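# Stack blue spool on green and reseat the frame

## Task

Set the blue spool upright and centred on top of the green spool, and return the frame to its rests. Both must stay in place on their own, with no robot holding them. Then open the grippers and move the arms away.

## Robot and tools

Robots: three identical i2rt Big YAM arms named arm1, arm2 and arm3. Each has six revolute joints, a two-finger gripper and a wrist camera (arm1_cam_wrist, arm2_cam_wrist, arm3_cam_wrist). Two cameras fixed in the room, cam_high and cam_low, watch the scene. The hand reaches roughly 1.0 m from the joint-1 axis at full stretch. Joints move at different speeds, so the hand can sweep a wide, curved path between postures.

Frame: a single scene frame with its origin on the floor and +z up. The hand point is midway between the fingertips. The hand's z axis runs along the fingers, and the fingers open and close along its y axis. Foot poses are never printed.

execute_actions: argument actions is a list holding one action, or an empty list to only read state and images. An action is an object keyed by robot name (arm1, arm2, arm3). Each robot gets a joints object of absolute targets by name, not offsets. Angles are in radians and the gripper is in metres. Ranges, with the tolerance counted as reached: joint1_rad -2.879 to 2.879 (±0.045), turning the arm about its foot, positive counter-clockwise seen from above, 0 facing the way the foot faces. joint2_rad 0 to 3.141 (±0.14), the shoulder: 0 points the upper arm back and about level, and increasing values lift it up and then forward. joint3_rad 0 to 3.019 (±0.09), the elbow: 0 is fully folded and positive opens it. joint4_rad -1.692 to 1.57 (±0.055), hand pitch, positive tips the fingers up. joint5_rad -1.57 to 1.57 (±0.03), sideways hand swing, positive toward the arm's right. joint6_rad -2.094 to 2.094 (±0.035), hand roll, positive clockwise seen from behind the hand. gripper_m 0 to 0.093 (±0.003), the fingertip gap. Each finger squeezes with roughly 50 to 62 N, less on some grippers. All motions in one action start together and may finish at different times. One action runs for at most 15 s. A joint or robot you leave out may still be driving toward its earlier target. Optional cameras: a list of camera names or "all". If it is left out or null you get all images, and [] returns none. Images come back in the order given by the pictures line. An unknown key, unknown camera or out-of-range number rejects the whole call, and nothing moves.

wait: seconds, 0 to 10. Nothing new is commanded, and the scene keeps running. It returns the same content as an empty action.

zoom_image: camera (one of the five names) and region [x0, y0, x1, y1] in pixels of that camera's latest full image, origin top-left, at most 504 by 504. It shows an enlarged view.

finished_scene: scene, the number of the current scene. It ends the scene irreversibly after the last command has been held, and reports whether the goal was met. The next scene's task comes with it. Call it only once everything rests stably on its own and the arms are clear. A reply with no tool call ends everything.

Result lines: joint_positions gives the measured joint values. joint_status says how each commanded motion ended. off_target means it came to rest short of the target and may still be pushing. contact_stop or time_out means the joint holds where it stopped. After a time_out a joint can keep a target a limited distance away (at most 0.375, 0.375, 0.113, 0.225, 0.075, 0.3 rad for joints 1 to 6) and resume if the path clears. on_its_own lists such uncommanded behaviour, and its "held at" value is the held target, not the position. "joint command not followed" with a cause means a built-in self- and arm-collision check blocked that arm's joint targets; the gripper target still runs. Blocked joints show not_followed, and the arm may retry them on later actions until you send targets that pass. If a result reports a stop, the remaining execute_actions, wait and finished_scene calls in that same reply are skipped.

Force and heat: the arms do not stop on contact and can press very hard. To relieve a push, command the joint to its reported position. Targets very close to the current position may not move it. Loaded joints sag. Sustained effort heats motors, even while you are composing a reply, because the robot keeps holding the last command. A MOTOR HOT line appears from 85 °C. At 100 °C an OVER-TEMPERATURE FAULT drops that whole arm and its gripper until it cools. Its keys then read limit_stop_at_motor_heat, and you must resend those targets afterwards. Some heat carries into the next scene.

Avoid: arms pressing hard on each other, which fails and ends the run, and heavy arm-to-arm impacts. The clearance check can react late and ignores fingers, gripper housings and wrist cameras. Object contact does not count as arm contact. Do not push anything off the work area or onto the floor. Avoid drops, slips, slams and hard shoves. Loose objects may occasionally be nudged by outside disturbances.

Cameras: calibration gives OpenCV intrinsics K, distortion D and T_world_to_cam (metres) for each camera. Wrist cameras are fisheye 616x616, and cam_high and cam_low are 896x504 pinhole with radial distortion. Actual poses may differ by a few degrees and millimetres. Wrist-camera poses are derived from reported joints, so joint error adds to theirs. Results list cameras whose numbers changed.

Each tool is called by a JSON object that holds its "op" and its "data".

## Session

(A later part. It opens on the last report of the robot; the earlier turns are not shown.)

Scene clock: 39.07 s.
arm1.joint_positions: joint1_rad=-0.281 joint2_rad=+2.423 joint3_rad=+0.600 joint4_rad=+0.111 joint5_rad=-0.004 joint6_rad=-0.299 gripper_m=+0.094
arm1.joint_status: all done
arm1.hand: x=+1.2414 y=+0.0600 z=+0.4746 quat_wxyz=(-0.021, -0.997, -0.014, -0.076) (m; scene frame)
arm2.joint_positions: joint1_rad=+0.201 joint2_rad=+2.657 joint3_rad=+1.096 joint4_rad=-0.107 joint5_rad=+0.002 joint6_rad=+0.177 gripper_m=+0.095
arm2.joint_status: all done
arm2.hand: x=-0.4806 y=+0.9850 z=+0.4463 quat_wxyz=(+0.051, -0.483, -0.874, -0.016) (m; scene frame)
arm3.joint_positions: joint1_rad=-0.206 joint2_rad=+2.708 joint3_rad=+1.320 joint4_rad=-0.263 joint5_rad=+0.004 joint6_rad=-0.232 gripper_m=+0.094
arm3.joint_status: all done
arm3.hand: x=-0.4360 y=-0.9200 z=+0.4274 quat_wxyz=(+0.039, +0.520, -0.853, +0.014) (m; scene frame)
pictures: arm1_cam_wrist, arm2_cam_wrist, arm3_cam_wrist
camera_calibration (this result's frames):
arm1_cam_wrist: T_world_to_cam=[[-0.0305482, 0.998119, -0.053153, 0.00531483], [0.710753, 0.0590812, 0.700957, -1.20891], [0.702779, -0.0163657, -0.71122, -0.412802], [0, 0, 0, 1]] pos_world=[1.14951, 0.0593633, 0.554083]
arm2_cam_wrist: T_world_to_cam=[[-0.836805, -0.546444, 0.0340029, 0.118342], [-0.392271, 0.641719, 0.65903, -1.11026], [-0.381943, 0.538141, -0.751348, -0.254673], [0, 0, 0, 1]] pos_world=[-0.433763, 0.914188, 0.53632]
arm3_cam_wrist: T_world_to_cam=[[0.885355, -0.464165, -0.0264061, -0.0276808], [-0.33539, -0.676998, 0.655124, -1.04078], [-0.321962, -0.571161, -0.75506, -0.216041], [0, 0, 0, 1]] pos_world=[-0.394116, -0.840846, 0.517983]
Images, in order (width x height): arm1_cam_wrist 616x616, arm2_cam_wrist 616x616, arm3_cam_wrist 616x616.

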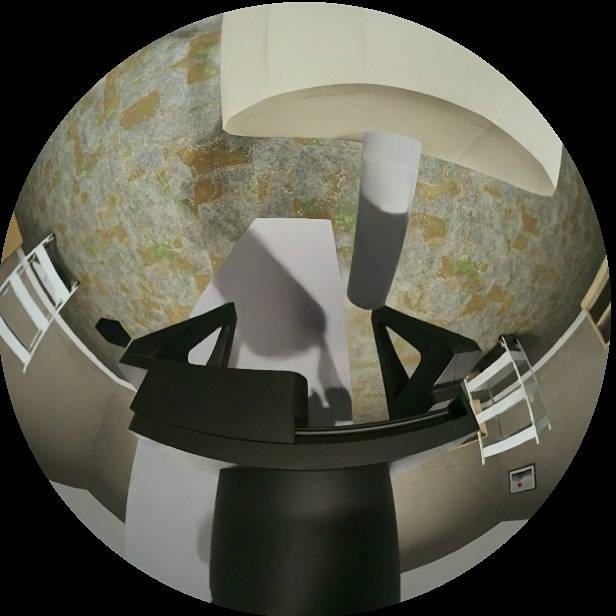

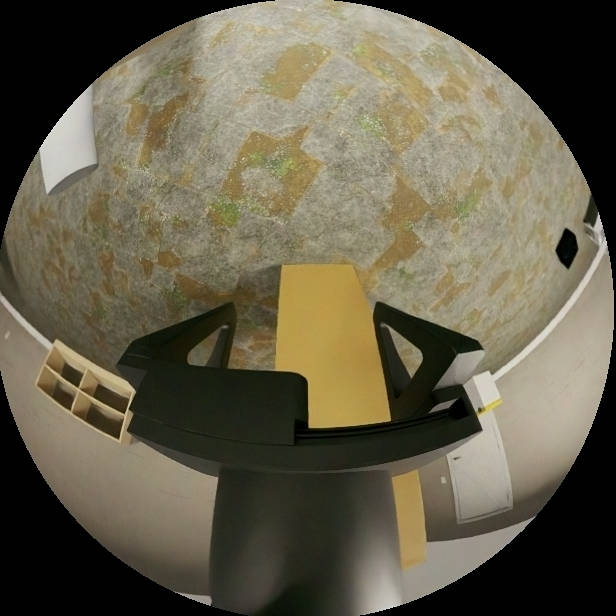

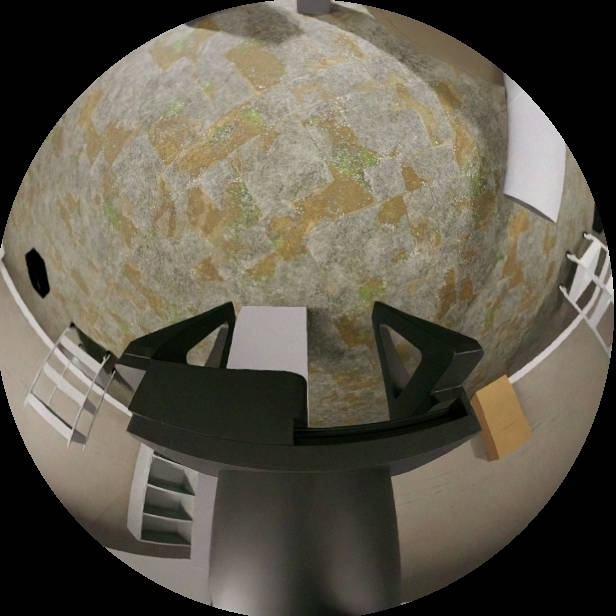

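{"op": "execute_actions", "data": {"actions": [{"arm1":{"joints":{"joint1_rad":-0.37,"joint6_rad":-0.38}},"arm2":{"joints":{"joint1_rad":0.42,"joint6_rad":0.3}},"arm3":{"joints":{"joint1_rad":-0.4,"joint6_rad":-0.35}}}], "cameras": ["arm1_cam_wrist","arm2_cam_wrist","arm3_cam_wrist","cam_high"]}}

Scene clock: 43.00 s.
arm1.joint_positions: joint1_rad=-0.374 joint2_rad=+2.423 joint3_rad=+0.600 joint4_rad=+0.111 joint5_rad=-0.003 joint6_rad=-0.366 gripper_m=+0.094
arm1.joint_status: all done
arm1.hand: x=+1.2478 y=+0.0796 z=+0.4748 quat_wxyz=(-0.025, -0.997, +0.000, -0.074) (m; scene frame)
arm2.joint_positions: joint1_rad=+0.430 joint2_rad=+2.657 joint3_rad=+1.096 joint4_rad=-0.107 joint5_rad=+0.000 joint6_rad=+0.286 gripper_m=+0.095
arm2.joint_status: all done
arm2.hand: x=-0.4248 y=+1.0487 z=+0.4462 quat_wxyz=(+0.053, -0.430, -0.901, -0.009) (m; scene frame)
arm3.joint_positions: joint1_rad=-0.409 joint2_rad=+2.708 joint3_rad=+1.320 joint4_rad=-0.263 joint5_rad=+0.001 joint6_rad=-0.333 gripper_m=+0.094
arm3.joint_status: all done
arm3.hand: x=-0.3745 y=-0.9849 z=+0.4274 quat_wxyz=(+0.040, +0.476, -0.879, +0.007) (m; scene frame)
pictures: arm1_cam_wrist, arm2_cam_wrist, arm3_cam_wrist, cam_high
camera_calibration (this result's frames):
arm1_cam_wrist: T_world_to_cam=[[-0.00382001, 0.998164, -0.0604428, -0.0440015], [0.714187, 0.0450305, 0.698505, -1.21678], [0.699945, -0.0404992, -0.713048, -0.410573], [0, 0, 0, 1]] pos_world=[1.15621, 0.0820848, 0.554507]
arm2_cam_wrist: T_world_to_cam=[[-0.765107, -0.642595, 0.0410231, 0.327989], [-0.463483, 0.593834, 0.657681, -1.10863], [-0.446984, 0.484183, -0.752178, -0.238338], [0, 0, 0, 1]] pos_world=[-0.36942, 0.984508, 0.5364]
arm3_cam_wrist: T_world_to_cam=[[0.833037, -0.551995, -0.0367657, -0.213906], [-0.398169, -0.644376, 0.652871, -1.05447], [-0.384073, -0.529227, -0.756576, -0.214597], [0, 0, 0, 1]] pos_world=[-0.324085, -0.91112, 0.518209]
Images, in order (width x height): arm1_cam_wrist 616x616, arm2_cam_wrist 616x616, arm3_cam_wrist 616x616, cam_high 896x504.

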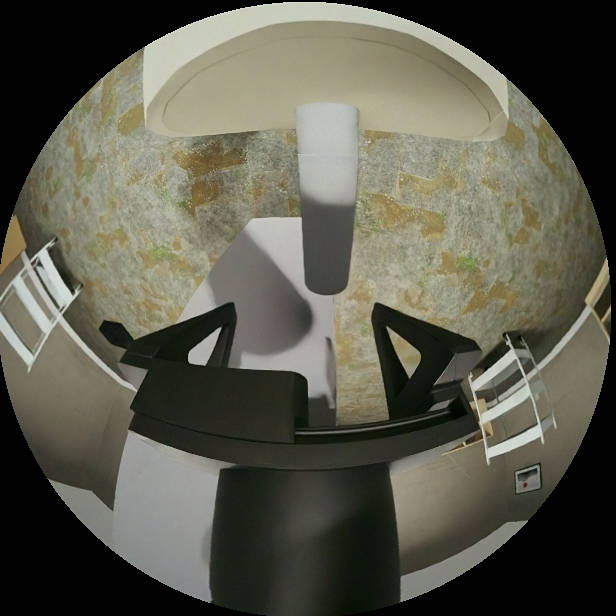

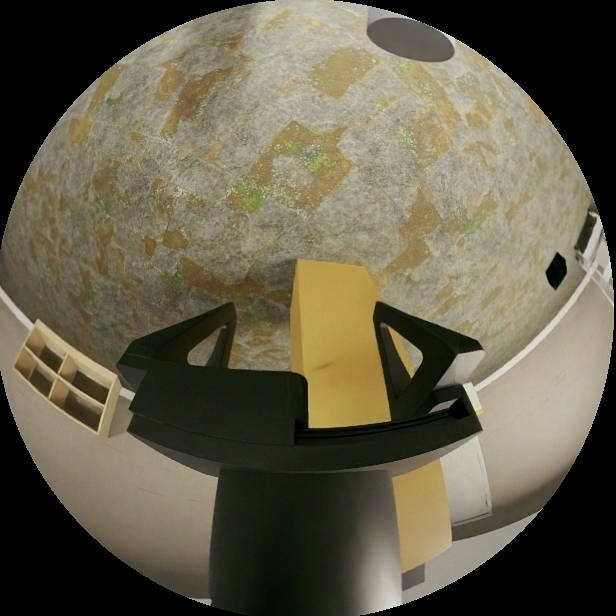

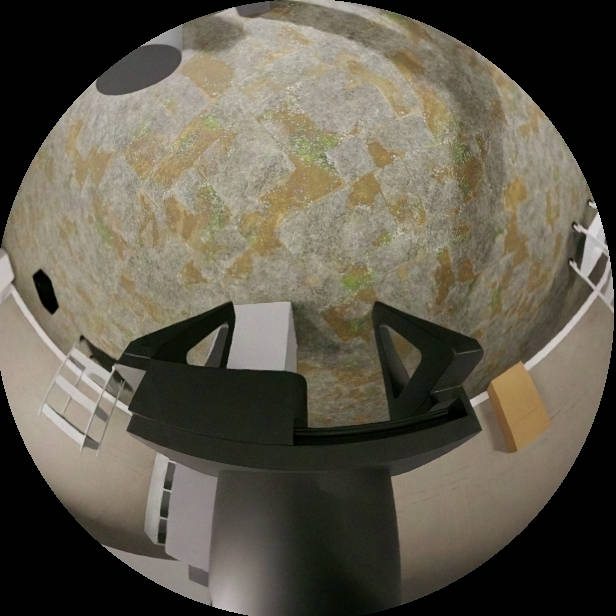

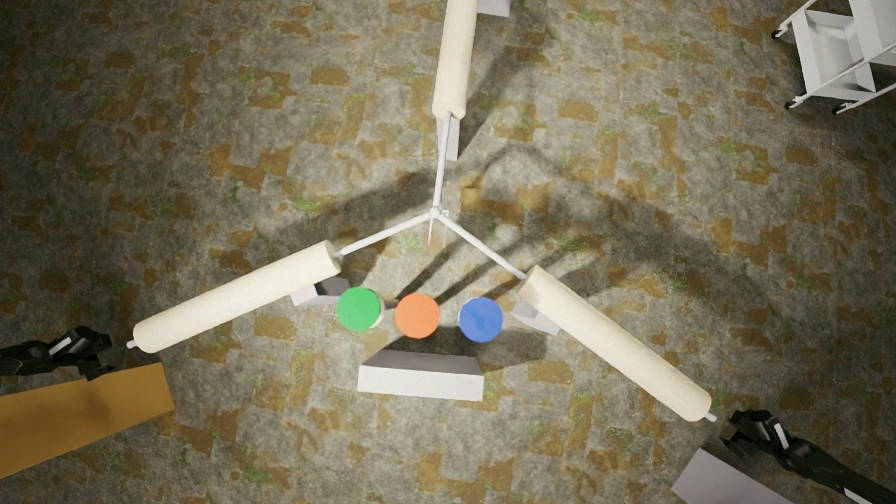

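{"op": "execute_actions", "data": {"actions": [{"arm1":{"joints":{"joint1_rad":-0.41,"joint2_rad":2.445,"joint3_rad":0.63,"joint4_rad":0.28}},"arm2":{"joints":{"joint1_rad":0.318,"joint2_rad":2.64,"joint3_rad":1.27,"joint4_rad":-0.18}},"arm3":{"joints":{"joint1_rad":-0.29,"joint6_rad":-0.3,"joint2_rad":2.66,"joint3_rad":1.43,"joint4_rad":-0.32}}}], "cameras": ["arm1_cam_wrist","arm2_cam_wrist","arm3_cam_wrist","cam_high"]}}

Scene clock: 46.43 s.
arm1.joint_positions: joint1_rad=-0.408 joint2_rad=+2.432 joint3_rad=+0.626 joint4_rad=+0.264 joint5_rad=-0.003 joint6_rad=-0.366 gripper_m=+0.094
arm1.joint_status: all done
arm1.hand: x=+1.2045 y=+0.1060 z=+0.4674 quat_wxyz=(+0.006, -1.000, +0.016, +0.006) (m; scene frame)
arm2.joint_positions: joint1_rad=+0.313 joint2_rad=+2.650 joint3_rad=+1.264 joint4_rad=-0.173 joint5_rad=-0.001 joint6_rad=+0.286 gripper_m=+0.095
arm2.joint_status: all done
arm2.hand: x=-0.3820 y=+0.9539 z=+0.4533 quat_wxyz=(-0.001, -0.482, -0.876, +0.000) (m; scene frame)
arm3.joint_positions: joint1_rad=-0.278 joint2_rad=+2.657 joint3_rad=+1.423 joint4_rad=-0.306 joint5_rad=+0.001 joint6_rad=-0.317 gripper_m=+0.094
arm3.joint_status: all done
arm3.hand: x=-0.3573 y=-0.8850 z=+0.4610 quat_wxyz=(-0.015, +0.526, -0.850, -0.003) (m; scene frame)
pictures: arm1_cam_wrist, arm2_cam_wrist, arm3_cam_wrist, cam_high
camera_calibration (this result's frames):
arm1_cam_wrist: T_world_to_cam=[[0.0231792, 0.999729, 0.00229846, -0.13292], [0.816333, -0.0202541, 0.577226, -1.24124], [0.577116, -0.0115033, -0.816581, -0.191183], [0, 0, 0, 1]] pos_world=[1.12668, 0.105545, 0.560665]
arm2_cam_wrist: T_world_to_cam=[[-0.837143, -0.546836, 0.0127054, 0.193545], [-0.441037, 0.688552, 0.575659, -1.08172], [-0.323539, 0.476305, -0.817591, -0.0836707], [0, 0, 0, 1]] pos_world=[-0.342126, 0.890514, 0.551837]
arm3_cam_wrist: T_world_to_cam=[[0.892476, -0.451094, -0.00117562, -0.0777754], [-0.370389, -0.734286, 0.56889, -1.03606], [-0.257486, -0.507285, -0.822412, -0.0347085], [0, 0, 0, 1]] pos_world=[-0.323269, -0.813455, 0.560768]
Images, in order (width x height): arm1_cam_wrist 616x616, arm2_cam_wrist 616x616, arm3_cam_wrist 616x616, cam_high 896x504.

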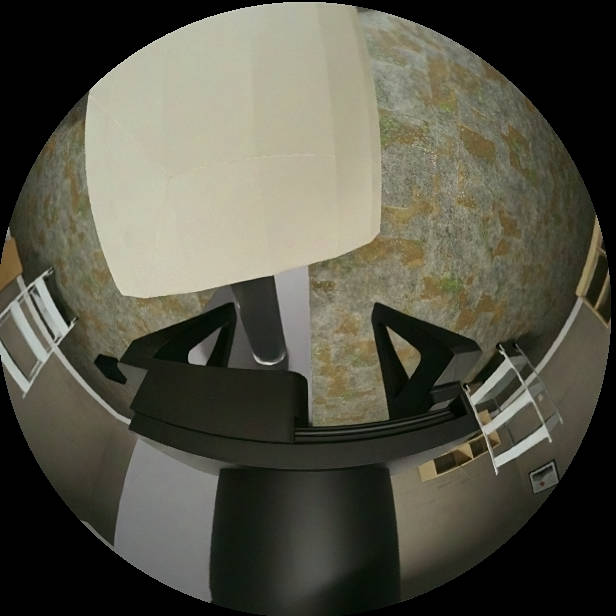

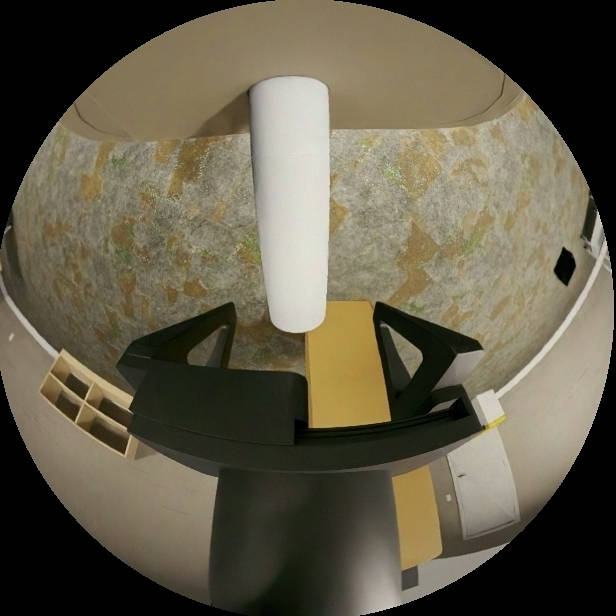

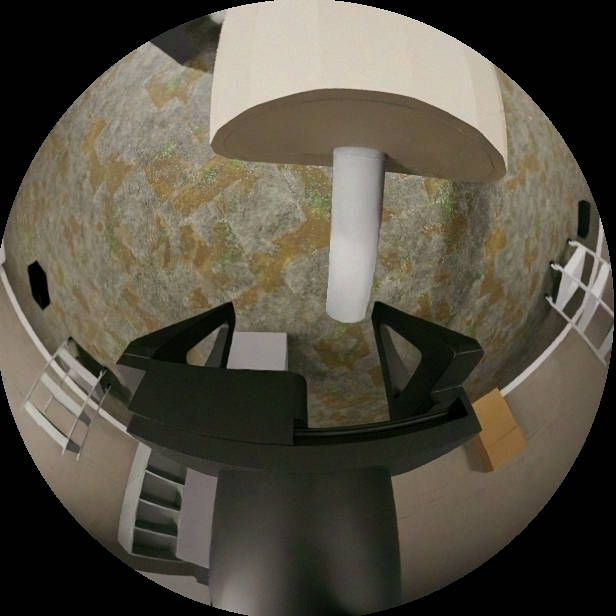

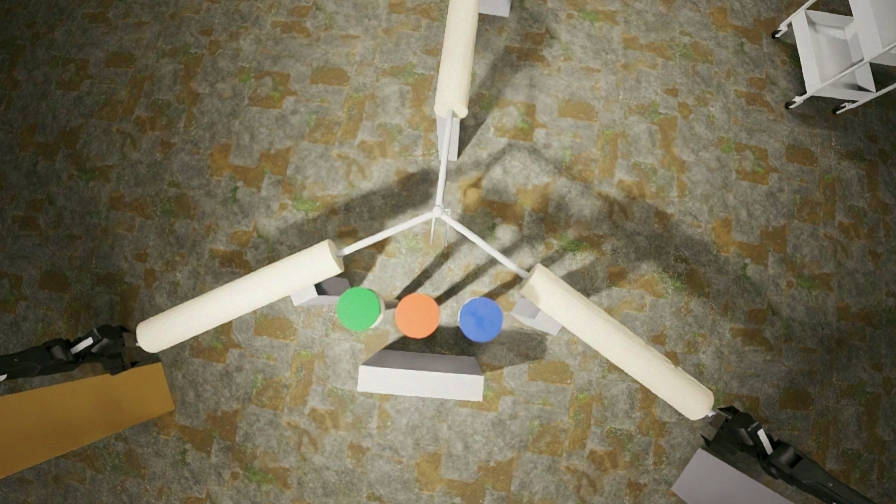

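{"op": "execute_actions", "data": {"actions": [{"arm1":{"joints":{"joint1_rad":-0.31,"joint6_rad":-0.33}},"arm2":{"joints":{"joint1_rad":0.3,"joint3_rad":1.36,"joint4_rad":-0.27}},"arm3":{"joints":{"joint1_rad":-0.285,"joint3_rad":1.53,"joint4_rad":-0.41}}}], "cameras": ["arm1_cam_wrist","arm2_cam_wrist","arm3_cam_wrist","cam_low"]}}

Scene clock: 48.50 s.
arm1.joint_positions: joint1_rad=-0.304 joint2_rad=+2.432 joint3_rad=+0.626 joint4_rad=+0.264 joint5_rad=-0.003 joint6_rad=-0.344 gripper_m=+0.094
arm1.joint_status: all done
arm1.hand: x=+1.1949 y=+0.0795 z=+0.4672 quat_wxyz=(+0.005, -1.000, -0.025, +0.006) (m; scene frame)
arm2.joint_positions: joint1_rad=+0.313 joint2_rad=+2.646 joint3_rad=+1.326 joint4_rad=-0.272 joint5_rad=+0.001 joint6_rad=+0.293 gripper_m=+0.095
arm2.joint_status: all done
arm2.hand: x=-0.3701 y=+0.9432 z=+0.4601 quat_wxyz=(+0.016, -0.485, -0.874, -0.003) (m; scene frame)
arm3.joint_positions: joint1_rad=-0.278 joint2_rad=+2.657 joint3_rad=+1.518 joint4_rad=-0.395 joint5_rad=+0.001 joint6_rad=-0.317 gripper_m=+0.094
arm3.joint_status: all done
arm3.hand: x=-0.3328 y=-0.8602 z=+0.4745 quat_wxyz=(-0.017, +0.526, -0.850, -0.004) (m; scene frame)
pictures: arm1_cam_wrist, arm2_cam_wrist, arm3_cam_wrist, cam_low
camera_calibration (this result's frames):
arm1_cam_wrist: T_world_to_cam=[[-0.0587857, 0.99827, 0.000728786, -0.00749533], [0.815079, 0.0475765, 0.577393, -1.23785], [0.57636, 0.0345365, -0.816466, -0.189001], [0, 0, 0, 1]] pos_world=[1.11744, 0.0729022, 0.560418]
arm2_cam_wrist: T_world_to_cam=[[-0.840615, -0.541131, 0.0232941, 0.185971], [-0.420773, 0.679517, 0.601005, -1.06868], [-0.341051, 0.495413, -0.798906, -0.102191], [0, 0, 0, 1]] pos_world=[-0.328193, 0.877446, 0.556308]
arm3_cam_wrist: T_world_to_cam=[[0.892477, -0.451093, 0.000464897, -0.0892319], [-0.372519, -0.736437, 0.564704, -1.01711], [-0.254392, -0.504158, -0.825294, 0.000386395], [0, 0, 0, 1]] pos_world=[-0.299155, -0.789091, 0.574724]
Images, in order (width x height): arm1_cam_wrist 616x616, arm2_cam_wrist 616x616, arm3_cam_wrist 616x616, cam_low 896x504.

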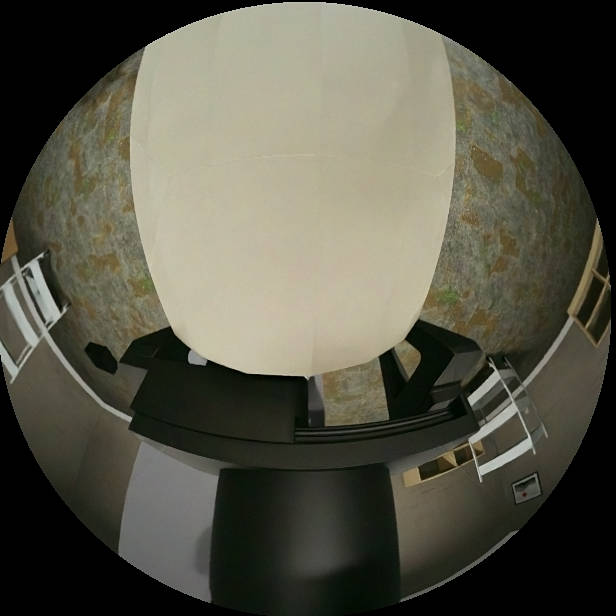

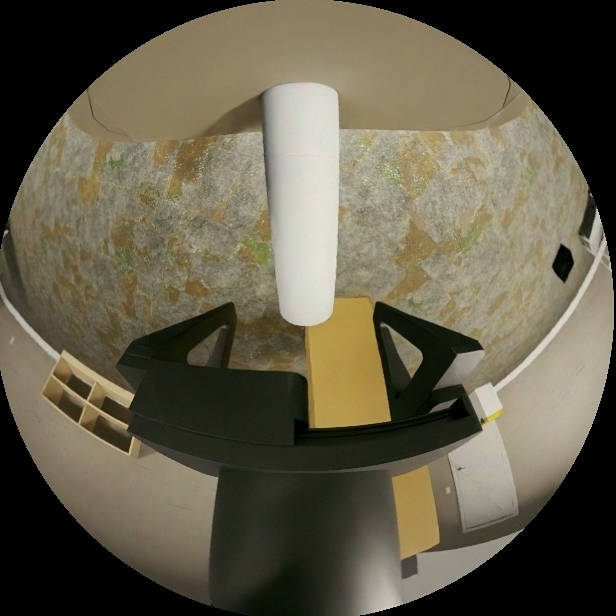

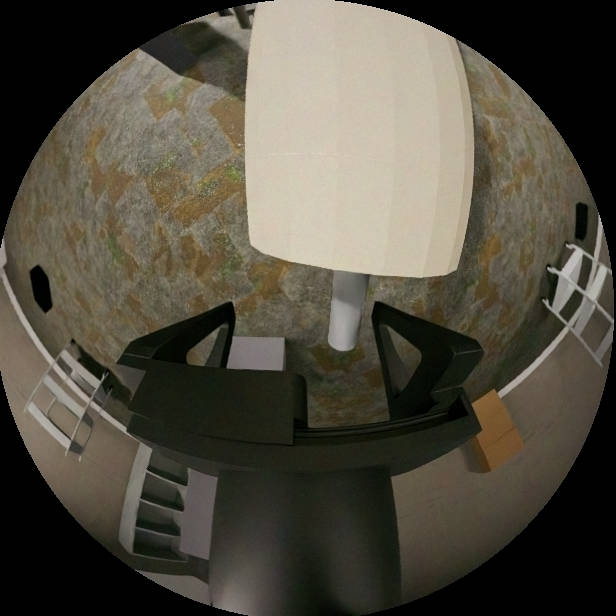

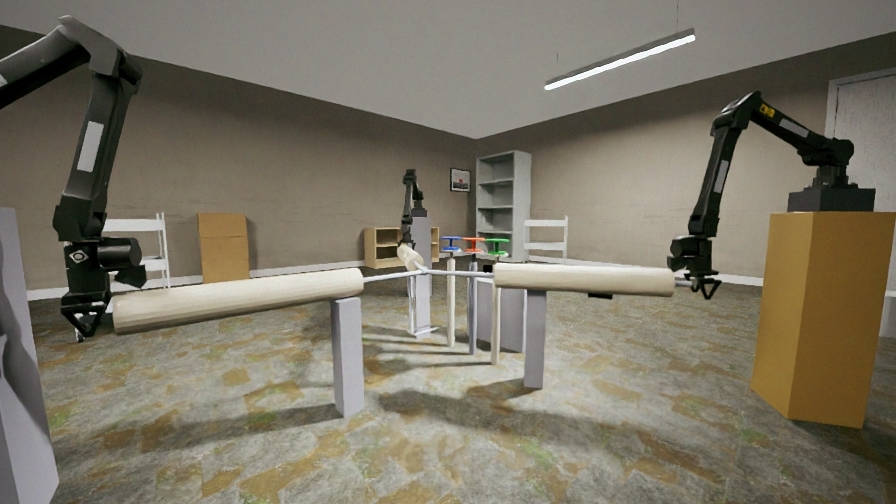

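{"op": "execute_actions", "data": {"actions": [{"arm1":{"joints":{"gripper_m":0.0}},"arm2":{"joints":{"joint3_rad":1.45,"joint4_rad":-0.37}},"arm3":{"joints":{"joint2_rad":2.72,"joint3_rad":1.6,"joint4_rad":-0.44}}}], "cameras": ["arm2_cam_wrist","arm3_cam_wrist","cam_low"]}}

Scene clock: 49.90 s.
arm1.joint_positions: joint1_rad=-0.303 joint2_rad=+2.435 joint3_rad=+0.620 joint4_rad=+0.264 joint5_rad=-0.010 joint6_rad=-0.343 gripper_m=+0.017
arm1.joint_status: gripper_m off_target (ended at +0.017, target +0.000)
arm1.hand: x=+1.1994 y=+0.0766 z=+0.4670 quat_wxyz=(+0.000, -1.000, -0.025, +0.003) (m; scene frame)
arm2.joint_positions: joint1_rad=+0.313 joint2_rad=+2.644 joint3_rad=+1.380 joint4_rad=-0.385 joint5_rad=+0.003 joint6_rad=+0.308 gripper_m=+0.095
arm2.joint_status: all done
arm2.hand: x=-0.3657 y=+0.9386 z=+0.4673 quat_wxyz=(+0.044, -0.491, -0.870, -0.007) (m; scene frame)
arm3.joint_positions: joint1_rad=-0.283 joint2_rad=+2.681 joint3_rad=+1.574 joint4_rad=-0.425 joint5_rad=+0.006 joint6_rad=-0.315 gripper_m=+0.094
arm3.joint_status: all done
arm3.hand: x=-0.3205 y=-0.8528 z=+0.4706 quat_wxyz=(-0.019, +0.523, -0.852, -0.002) (m; scene frame)
pictures: arm2_cam_wrist, arm3_cam_wrist, cam_low
camera_calibration (this result's frames):
arm2_cam_wrist: T_world_to_cam=[[-0.846846, -0.530158, 0.0422477, 0.165558], [-0.383287, 0.66345, 0.642592, -1.05867], [-0.368705, 0.527984, -0.765043, -0.149171], [0, 0, 0, 1]] pos_world=[-0.320574, 0.868907, 0.559178]
arm3_cam_wrist: T_world_to_cam=[[0.889437, -0.457024, 0.00559082, -0.105244], [-0.379983, -0.732595, 0.564728, -1.00396], [-0.253998, -0.504414, -0.825258, 0.00387786], [0, 0, 0, 1]] pos_world=[-0.286894, -0.781637, 0.570751]
Images, in order (width x height): arm2_cam_wrist 616x616, arm3_cam_wrist 616x616, cam_low 896x504.

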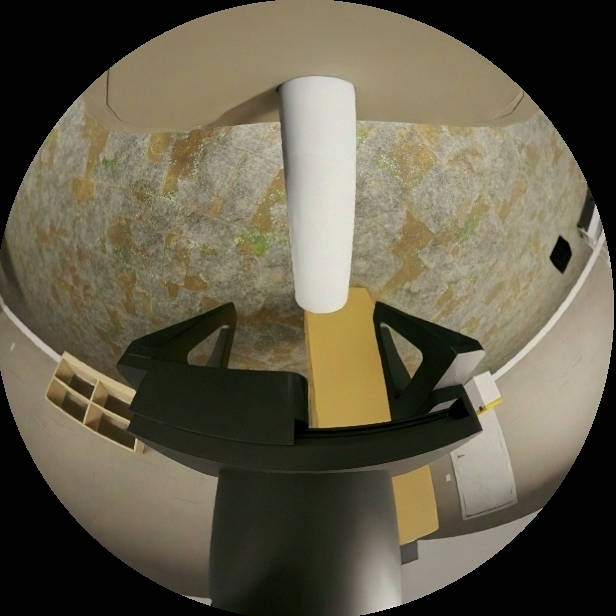

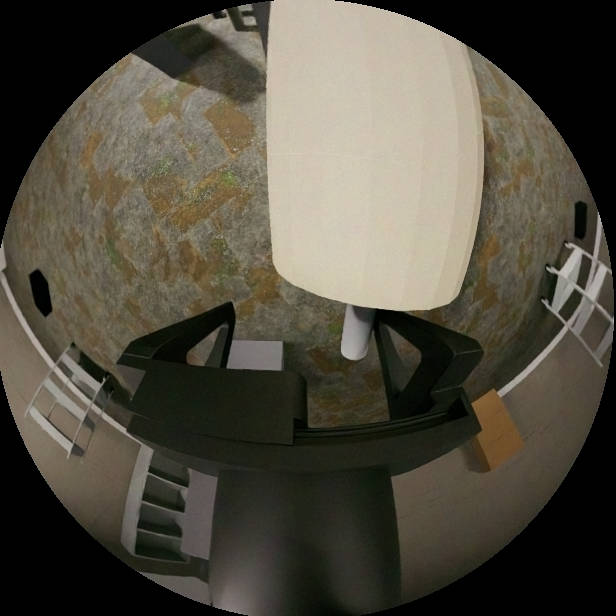

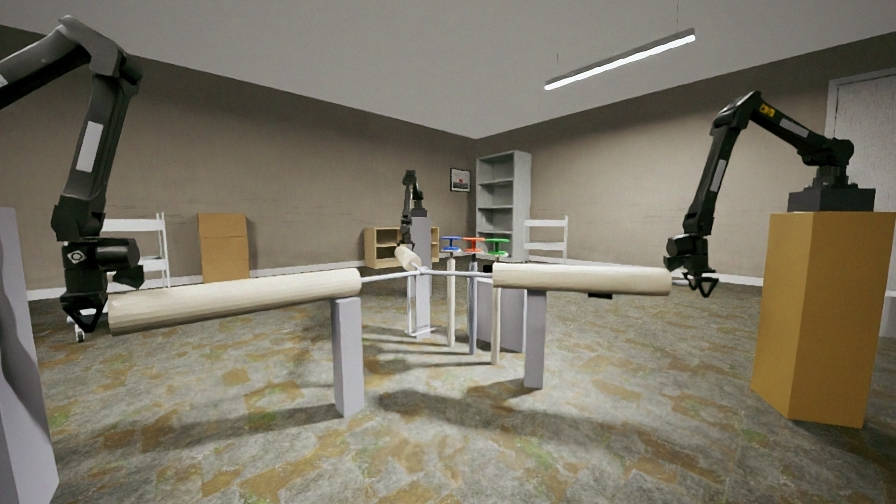

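{"op": "execute_actions", "data": {"actions": [{"arm2":{"joints":{"joint1_rad":0.27,"joint2_rad":2.68,"joint3_rad":1.52,"joint4_rad":-0.34}},"arm3":{"joints":{"gripper_m":0.0}}}], "cameras": ["arm2_cam_wrist","arm3_cam_wrist","cam_high"]}}

Scene clock: 52.70 s.
arm1.joint_positions: joint1_rad=-0.296 joint2_rad=+2.439 joint3_rad=+0.619 joint4_rad=+0.264 joint5_rad=-0.021 joint6_rad=-0.338 gripper_m=+0.017
arm1.joint_status: not commanded
arm1.hand: x=+1.2004 y=+0.0724 z=+0.4662 quat_wxyz=(-0.006, -1.000, -0.026, +0.002) (m; scene frame)
arm2.joint_positions: joint1_rad=+0.312 joint2_rad=+2.648 joint3_rad=+1.390 joint4_rad=-0.385 joint5_rad=+0.000 joint6_rad=+0.308 gripper_m=+0.095
arm2.joint_status: joint3_rad time_out (moved +0.011 of +0.140); the others done
arm2.on_its_own: joint3_rad reads +1.390 and still pushes toward +1.503 since a time_out
arm2.hand: x=-0.3623 y=+0.9355 z=+0.4666 quat_wxyz=(+0.040, -0.492, -0.870, -0.008) (m; scene frame)
arm3.joint_positions: joint1_rad=-0.334 joint2_rad=+2.681 joint3_rad=+1.591 joint4_rad=-0.425 joint5_rad=+0.031 joint6_rad=-0.325 gripper_m=+0.019
arm3.joint_status: gripper_m off_target (ended at +0.019, target +0.000)
arm3.hand: x=-0.2899 y=-0.8703 z=+0.4739 quat_wxyz=(-0.030, +0.505, -0.863, +0.010) (m; scene frame)
pictures: arm2_cam_wrist, arm3_cam_wrist, cam_high
camera_calibration (this result's frames):
arm2_cam_wrist: T_world_to_cam=[[-0.848272, -0.528235, 0.0374387, 0.166813], [-0.386409, 0.665761, 0.638319, -1.05611], [-0.362108, 0.527001, -0.768861, -0.141767], [0, 0, 0, 1]] pos_world=[-0.317921, 0.865941, 0.558887]
arm3_cam_wrist: T_world_to_cam=[[0.868664, -0.494138, 0.0353634, -0.192924], [-0.427573, -0.711763, 0.557292, -0.999185], [-0.250209, -0.49922, -0.829563, 0.0132025], [0, 0, 0, 1]] pos_world=[-0.256335, -0.799923, 0.574612]
Images, in order (width x height): arm2_cam_wrist 616x616, arm3_cam_wrist 616x616, cam_high 896x504.

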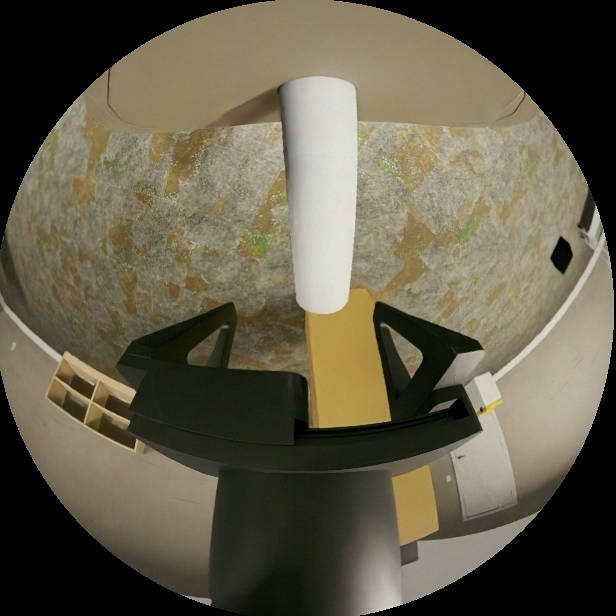

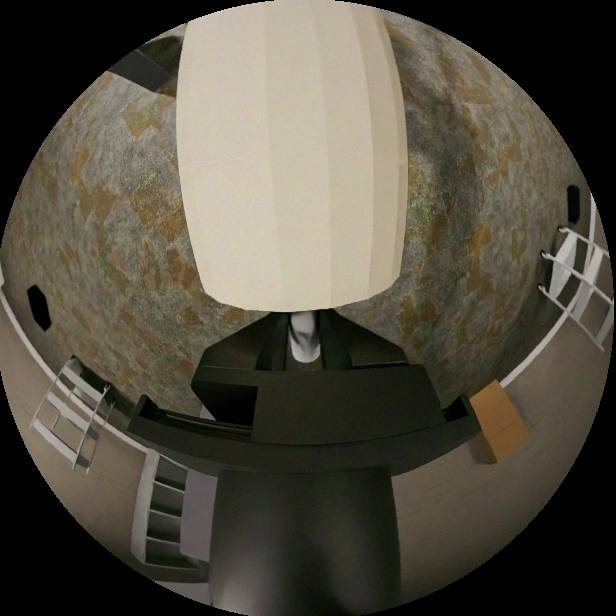

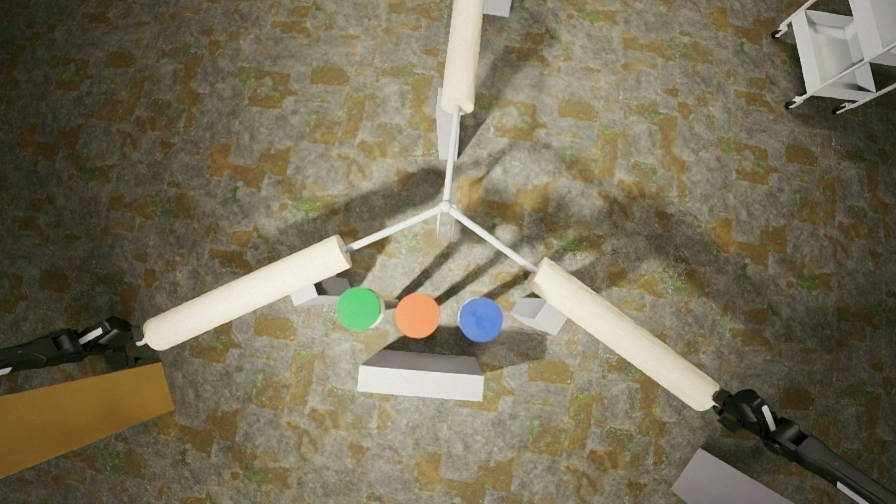

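{"op": "execute_actions", "data": {"actions": [{"arm2":{"joints":{"joint1_rad":0.3,"joint2_rad":2.5,"joint3_rad":1.36,"joint4_rad":-0.383}}}], "cameras": ["arm2_cam_wrist","cam_low"]}}

Scene clock: 54.97 s.
arm1.joint_positions: joint1_rad=-0.296 joint2_rad=+2.439 joint3_rad=+0.621 joint4_rad=+0.267 joint5_rad=-0.019 joint6_rad=-0.332 gripper_m=+0.017
arm1.joint_status: not commanded
arm1.hand: x=+1.1983 y=+0.0734 z=+0.4659 quat_wxyz=(-0.004, -1.000, -0.023, +0.005) (m; scene frame)
arm2.joint_positions: joint1_rad=+0.312 joint2_rad=+2.490 joint3_rad=+1.360 joint4_rad=-0.387 joint5_rad=-0.001 joint6_rad=+0.308 gripper_m=+0.095
arm2.joint_status: all done
arm2.hand: x=-0.3221 y=+0.9004 z=+0.5395 quat_wxyz=(-0.021, -0.492, -0.870, +0.004) (m; scene frame)
arm3.joint_positions: joint1_rad=-0.315 joint2_rad=+2.681 joint3_rad=+1.591 joint4_rad=-0.425 joint5_rad=+0.022 joint6_rad=-0.319 gripper_m=+0.019
arm3.joint_status: not commanded
arm3.hand: x=-0.2983 y=-0.8611 z=+0.4738 quat_wxyz=(-0.029, +0.511, -0.859, +0.005) (m; scene frame)
pictures: arm2_cam_wrist, cam_low
camera_calibration (this result's frames):
arm2_cam_wrist: T_world_to_cam=[[-0.850037, -0.526722, 0.000413956, 0.197638], [-0.442418, 0.714411, 0.54211, -1.07368], [-0.285837, 0.46063, -0.840308, 0.0702101], [0, 0, 0, 1]] pos_world=[-0.286946, 0.838807, 0.640968]
Images, in order (width x height): arm2_cam_wrist 616x616, cam_low 896x504.

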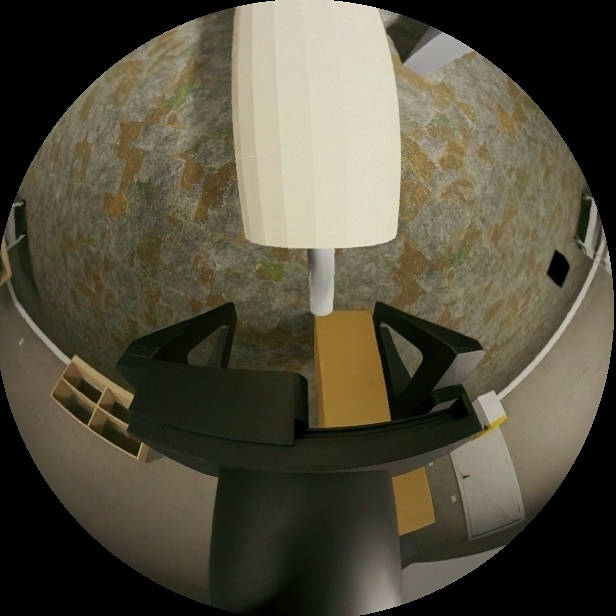

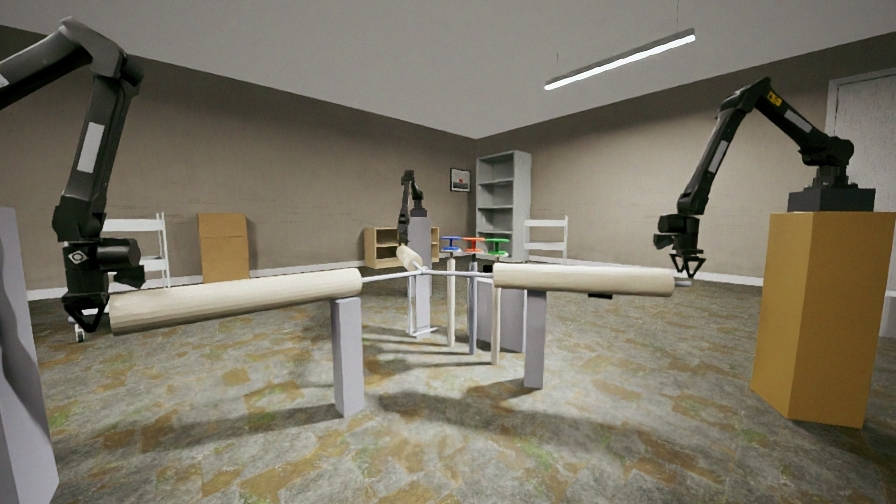

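{"op": "execute_actions", "data": {"actions": [{"arm2":{"joints":{"joint1_rad":0.26,"joint2_rad":2.64,"joint4_rad":-0.3}}}], "cameras": ["arm2_cam_wrist"]}}

{"op": "execute_actions", "data": {"actions": [{"arm2":{"joints":{"joint3_rad":1.47,"joint4_rad":-0.36}}}], "cameras": ["arm2_cam_wrist","cam_low"]}}

Scene clock: 57.33 s.
arm1.joint_positions: joint1_rad=-0.296 joint2_rad=+2.437 joint3_rad=+0.621 joint4_rad=+0.267 joint5_rad=-0.016 joint6_rad=-0.332 gripper_m=+0.017
arm1.joint_status: not commanded
arm1.hand: x=+1.1980 y=+0.0740 z=+0.4662 quat_wxyz=(-0.003, -1.000, -0.023, +0.005) (m; scene frame)
arm2.joint_positions: joint1_rad=+0.259 joint2_rad=+2.642 joint3_rad=+1.356 joint4_rad=-0.301 joint5_rad=+0.003 joint6_rad=+0.311 gripper_m=+0.095
arm2.joint_status: all done
arm2.hand: x=-0.3783 y=+0.9148 z=+0.4648 quat_wxyz=(+0.013, -0.516, -0.856, -0.001) (m; scene frame)
arm3.joint_positions: joint1_rad=-0.313 joint2_rad=+2.681 joint3_rad=+1.593 joint4_rad=-0.425 joint5_rad=+0.019 joint6_rad=-0.318 gripper_m=+0.019
arm3.joint_status: not commanded
arm3.hand: x=-0.2984 y=-0.8593 z=+0.4742 quat_wxyz=(-0.030, +0.511, -0.859, +0.003) (m; scene frame)
pictures: arm2_cam_wrist
camera_calibration (this result's frames):
arm2_cam_wrist: T_world_to_cam=[[-0.877045, -0.479761, 0.0249395, 0.0929255], [-0.37223, 0.711453, 0.596054, -1.06423], [-0.303707, 0.513482, -0.802557, -0.0879557], [0, 0, 0, 1]] pos_world=[-0.341353, 0.846898, 0.561433]
Images, in order (width x height): arm2_cam_wrist 616x616.

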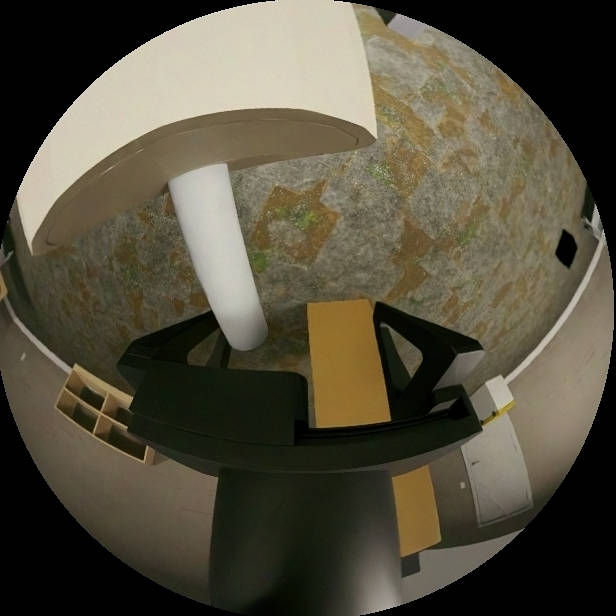

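Scene clock: 58.20 s.
arm1.joint_positions: joint1_rad=-0.296 joint2_rad=+2.437 joint3_rad=+0.621 joint4_rad=+0.267 joint5_rad=-0.016 joint6_rad=-0.332 gripper_m=+0.017
arm1.joint_status: not commanded
arm1.hand: x=+1.1980 y=+0.0740 z=+0.4662 quat_wxyz=(-0.003, -1.000, -0.023, +0.005) (m; scene frame)
arm2.joint_positions: joint1_rad=+0.259 joint2_rad=+2.642 joint3_rad=+1.463 joint4_rad=-0.354 joint5_rad=+0.000 joint6_rad=+0.308 gripper_m=+0.095
arm2.joint_status: all done
arm2.hand: x=-0.3407 y=+0.8788 z=+0.4782 quat_wxyz=(-0.013, -0.515, -0.857, +0.004) (m; scene frame)
arm3.joint_positions: joint1_rad=-0.313 joint2_rad=+2.681 joint3_rad=+1.593 joint4_rad=-0.425 joint5_rad=+0.019 joint6_rad=-0.317 gripper_m=+0.019
arm3.joint_status: not commanded
arm3.hand: x=-0.2985 y=-0.8592 z=+0.4742 quat_wxyz=(-0.030, +0.511, -0.859, +0.003) (m; scene frame)
pictures: arm2_cam_wrist, cam_low
camera_calibration (this result's frames):
arm2_cam_wrist: T_world_to_cam=[[-0.876184, -0.481935, 0.00638606, 0.119369], [-0.397836, 0.73064, 0.55488, -1.03849], [-0.272082, 0.483636, -0.831906, 0.00372601], [0, 0, 0, 1]] pos_world=[-0.307546, 0.814488, 0.578574]
Images, in order (width x height): arm2_cam_wrist 616x616, cam_low 896x504.

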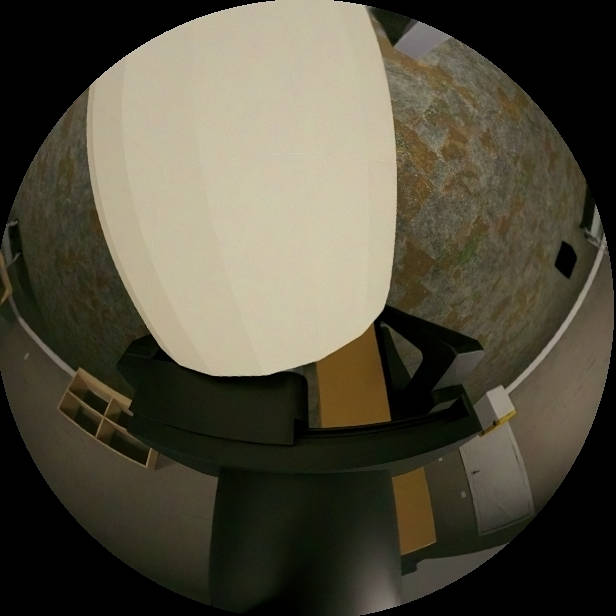

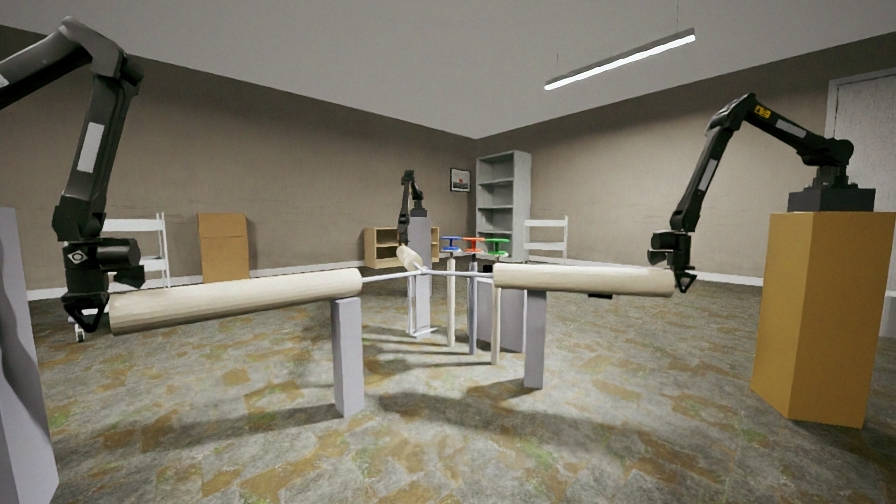

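Close; the gripper will centre itself.

{"op": "execute_actions", "data": {"actions": [{"arm2":{"joints":{"gripper_m":0.0,"joint1_rad":0.31}}}], "cameras": ["arm2_cam_wrist","cam_high"]}}

Scene clock: 59.27 s.
arm1.joint_positions: joint1_rad=-0.296 joint2_rad=+2.438 joint3_rad=+0.621 joint4_rad=+0.267 joint5_rad=-0.016 joint6_rad=-0.330 gripper_m=+0.017
arm1.joint_status: not commanded
arm1.hand: x=+1.1982 y=+0.0740 z=+0.4661 quat_wxyz=(-0.003, -1.000, -0.022, +0.005) (m; scene frame)
arm2.joint_positions: joint1_rad=+0.299 joint2_rad=+2.642 joint3_rad=+1.463 joint4_rad=-0.355 joint5_rad=+0.008 joint6_rad=+0.273 gripper_m=+0.019
arm2.joint_status: gripper_m off_target (ended at +0.019, target +0.000); the others done
arm2.hand: x=-0.3270 y=+0.8937 z=+0.4781 quat_wxyz=(-0.012, -0.483, -0.876, +0.008) (m; scene frame)
arm3.joint_positions: joint1_rad=-0.308 joint2_rad=+2.681 joint3_rad=+1.595 joint4_rad=-0.425 joint5_rad=+0.017 joint6_rad=-0.312 gripper_m=+0.019
arm3.joint_status: not commanded
arm3.hand: x=-0.3002 y=-0.8561 z=+0.4745 quat_wxyz=(-0.030, +0.511, -0.859, +0.002) (m; scene frame)
pictures: arm2_cam_wrist, cam_high
camera_calibration (this result's frames):
arm2_cam_wrist: T_world_to_cam=[[-0.837796, -0.54577, 0.0152501, 0.203947], [-0.447471, 0.702368, 0.553578, -1.0342], [-0.312837, 0.456962, -0.832658, 0.0111438], [0, 0, 0, 1]] pos_world=[-0.288422, 0.832604, 0.578679]
Images, in order (width x height): arm2_cam_wrist 616x616, cam_high 896x504.

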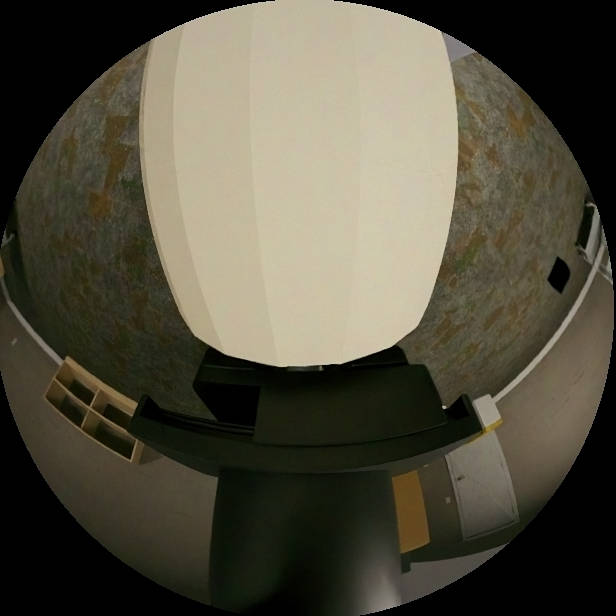

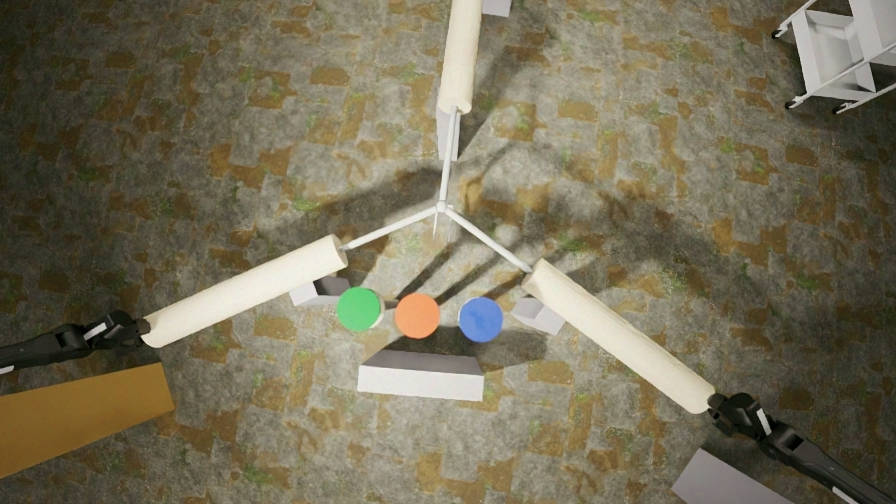

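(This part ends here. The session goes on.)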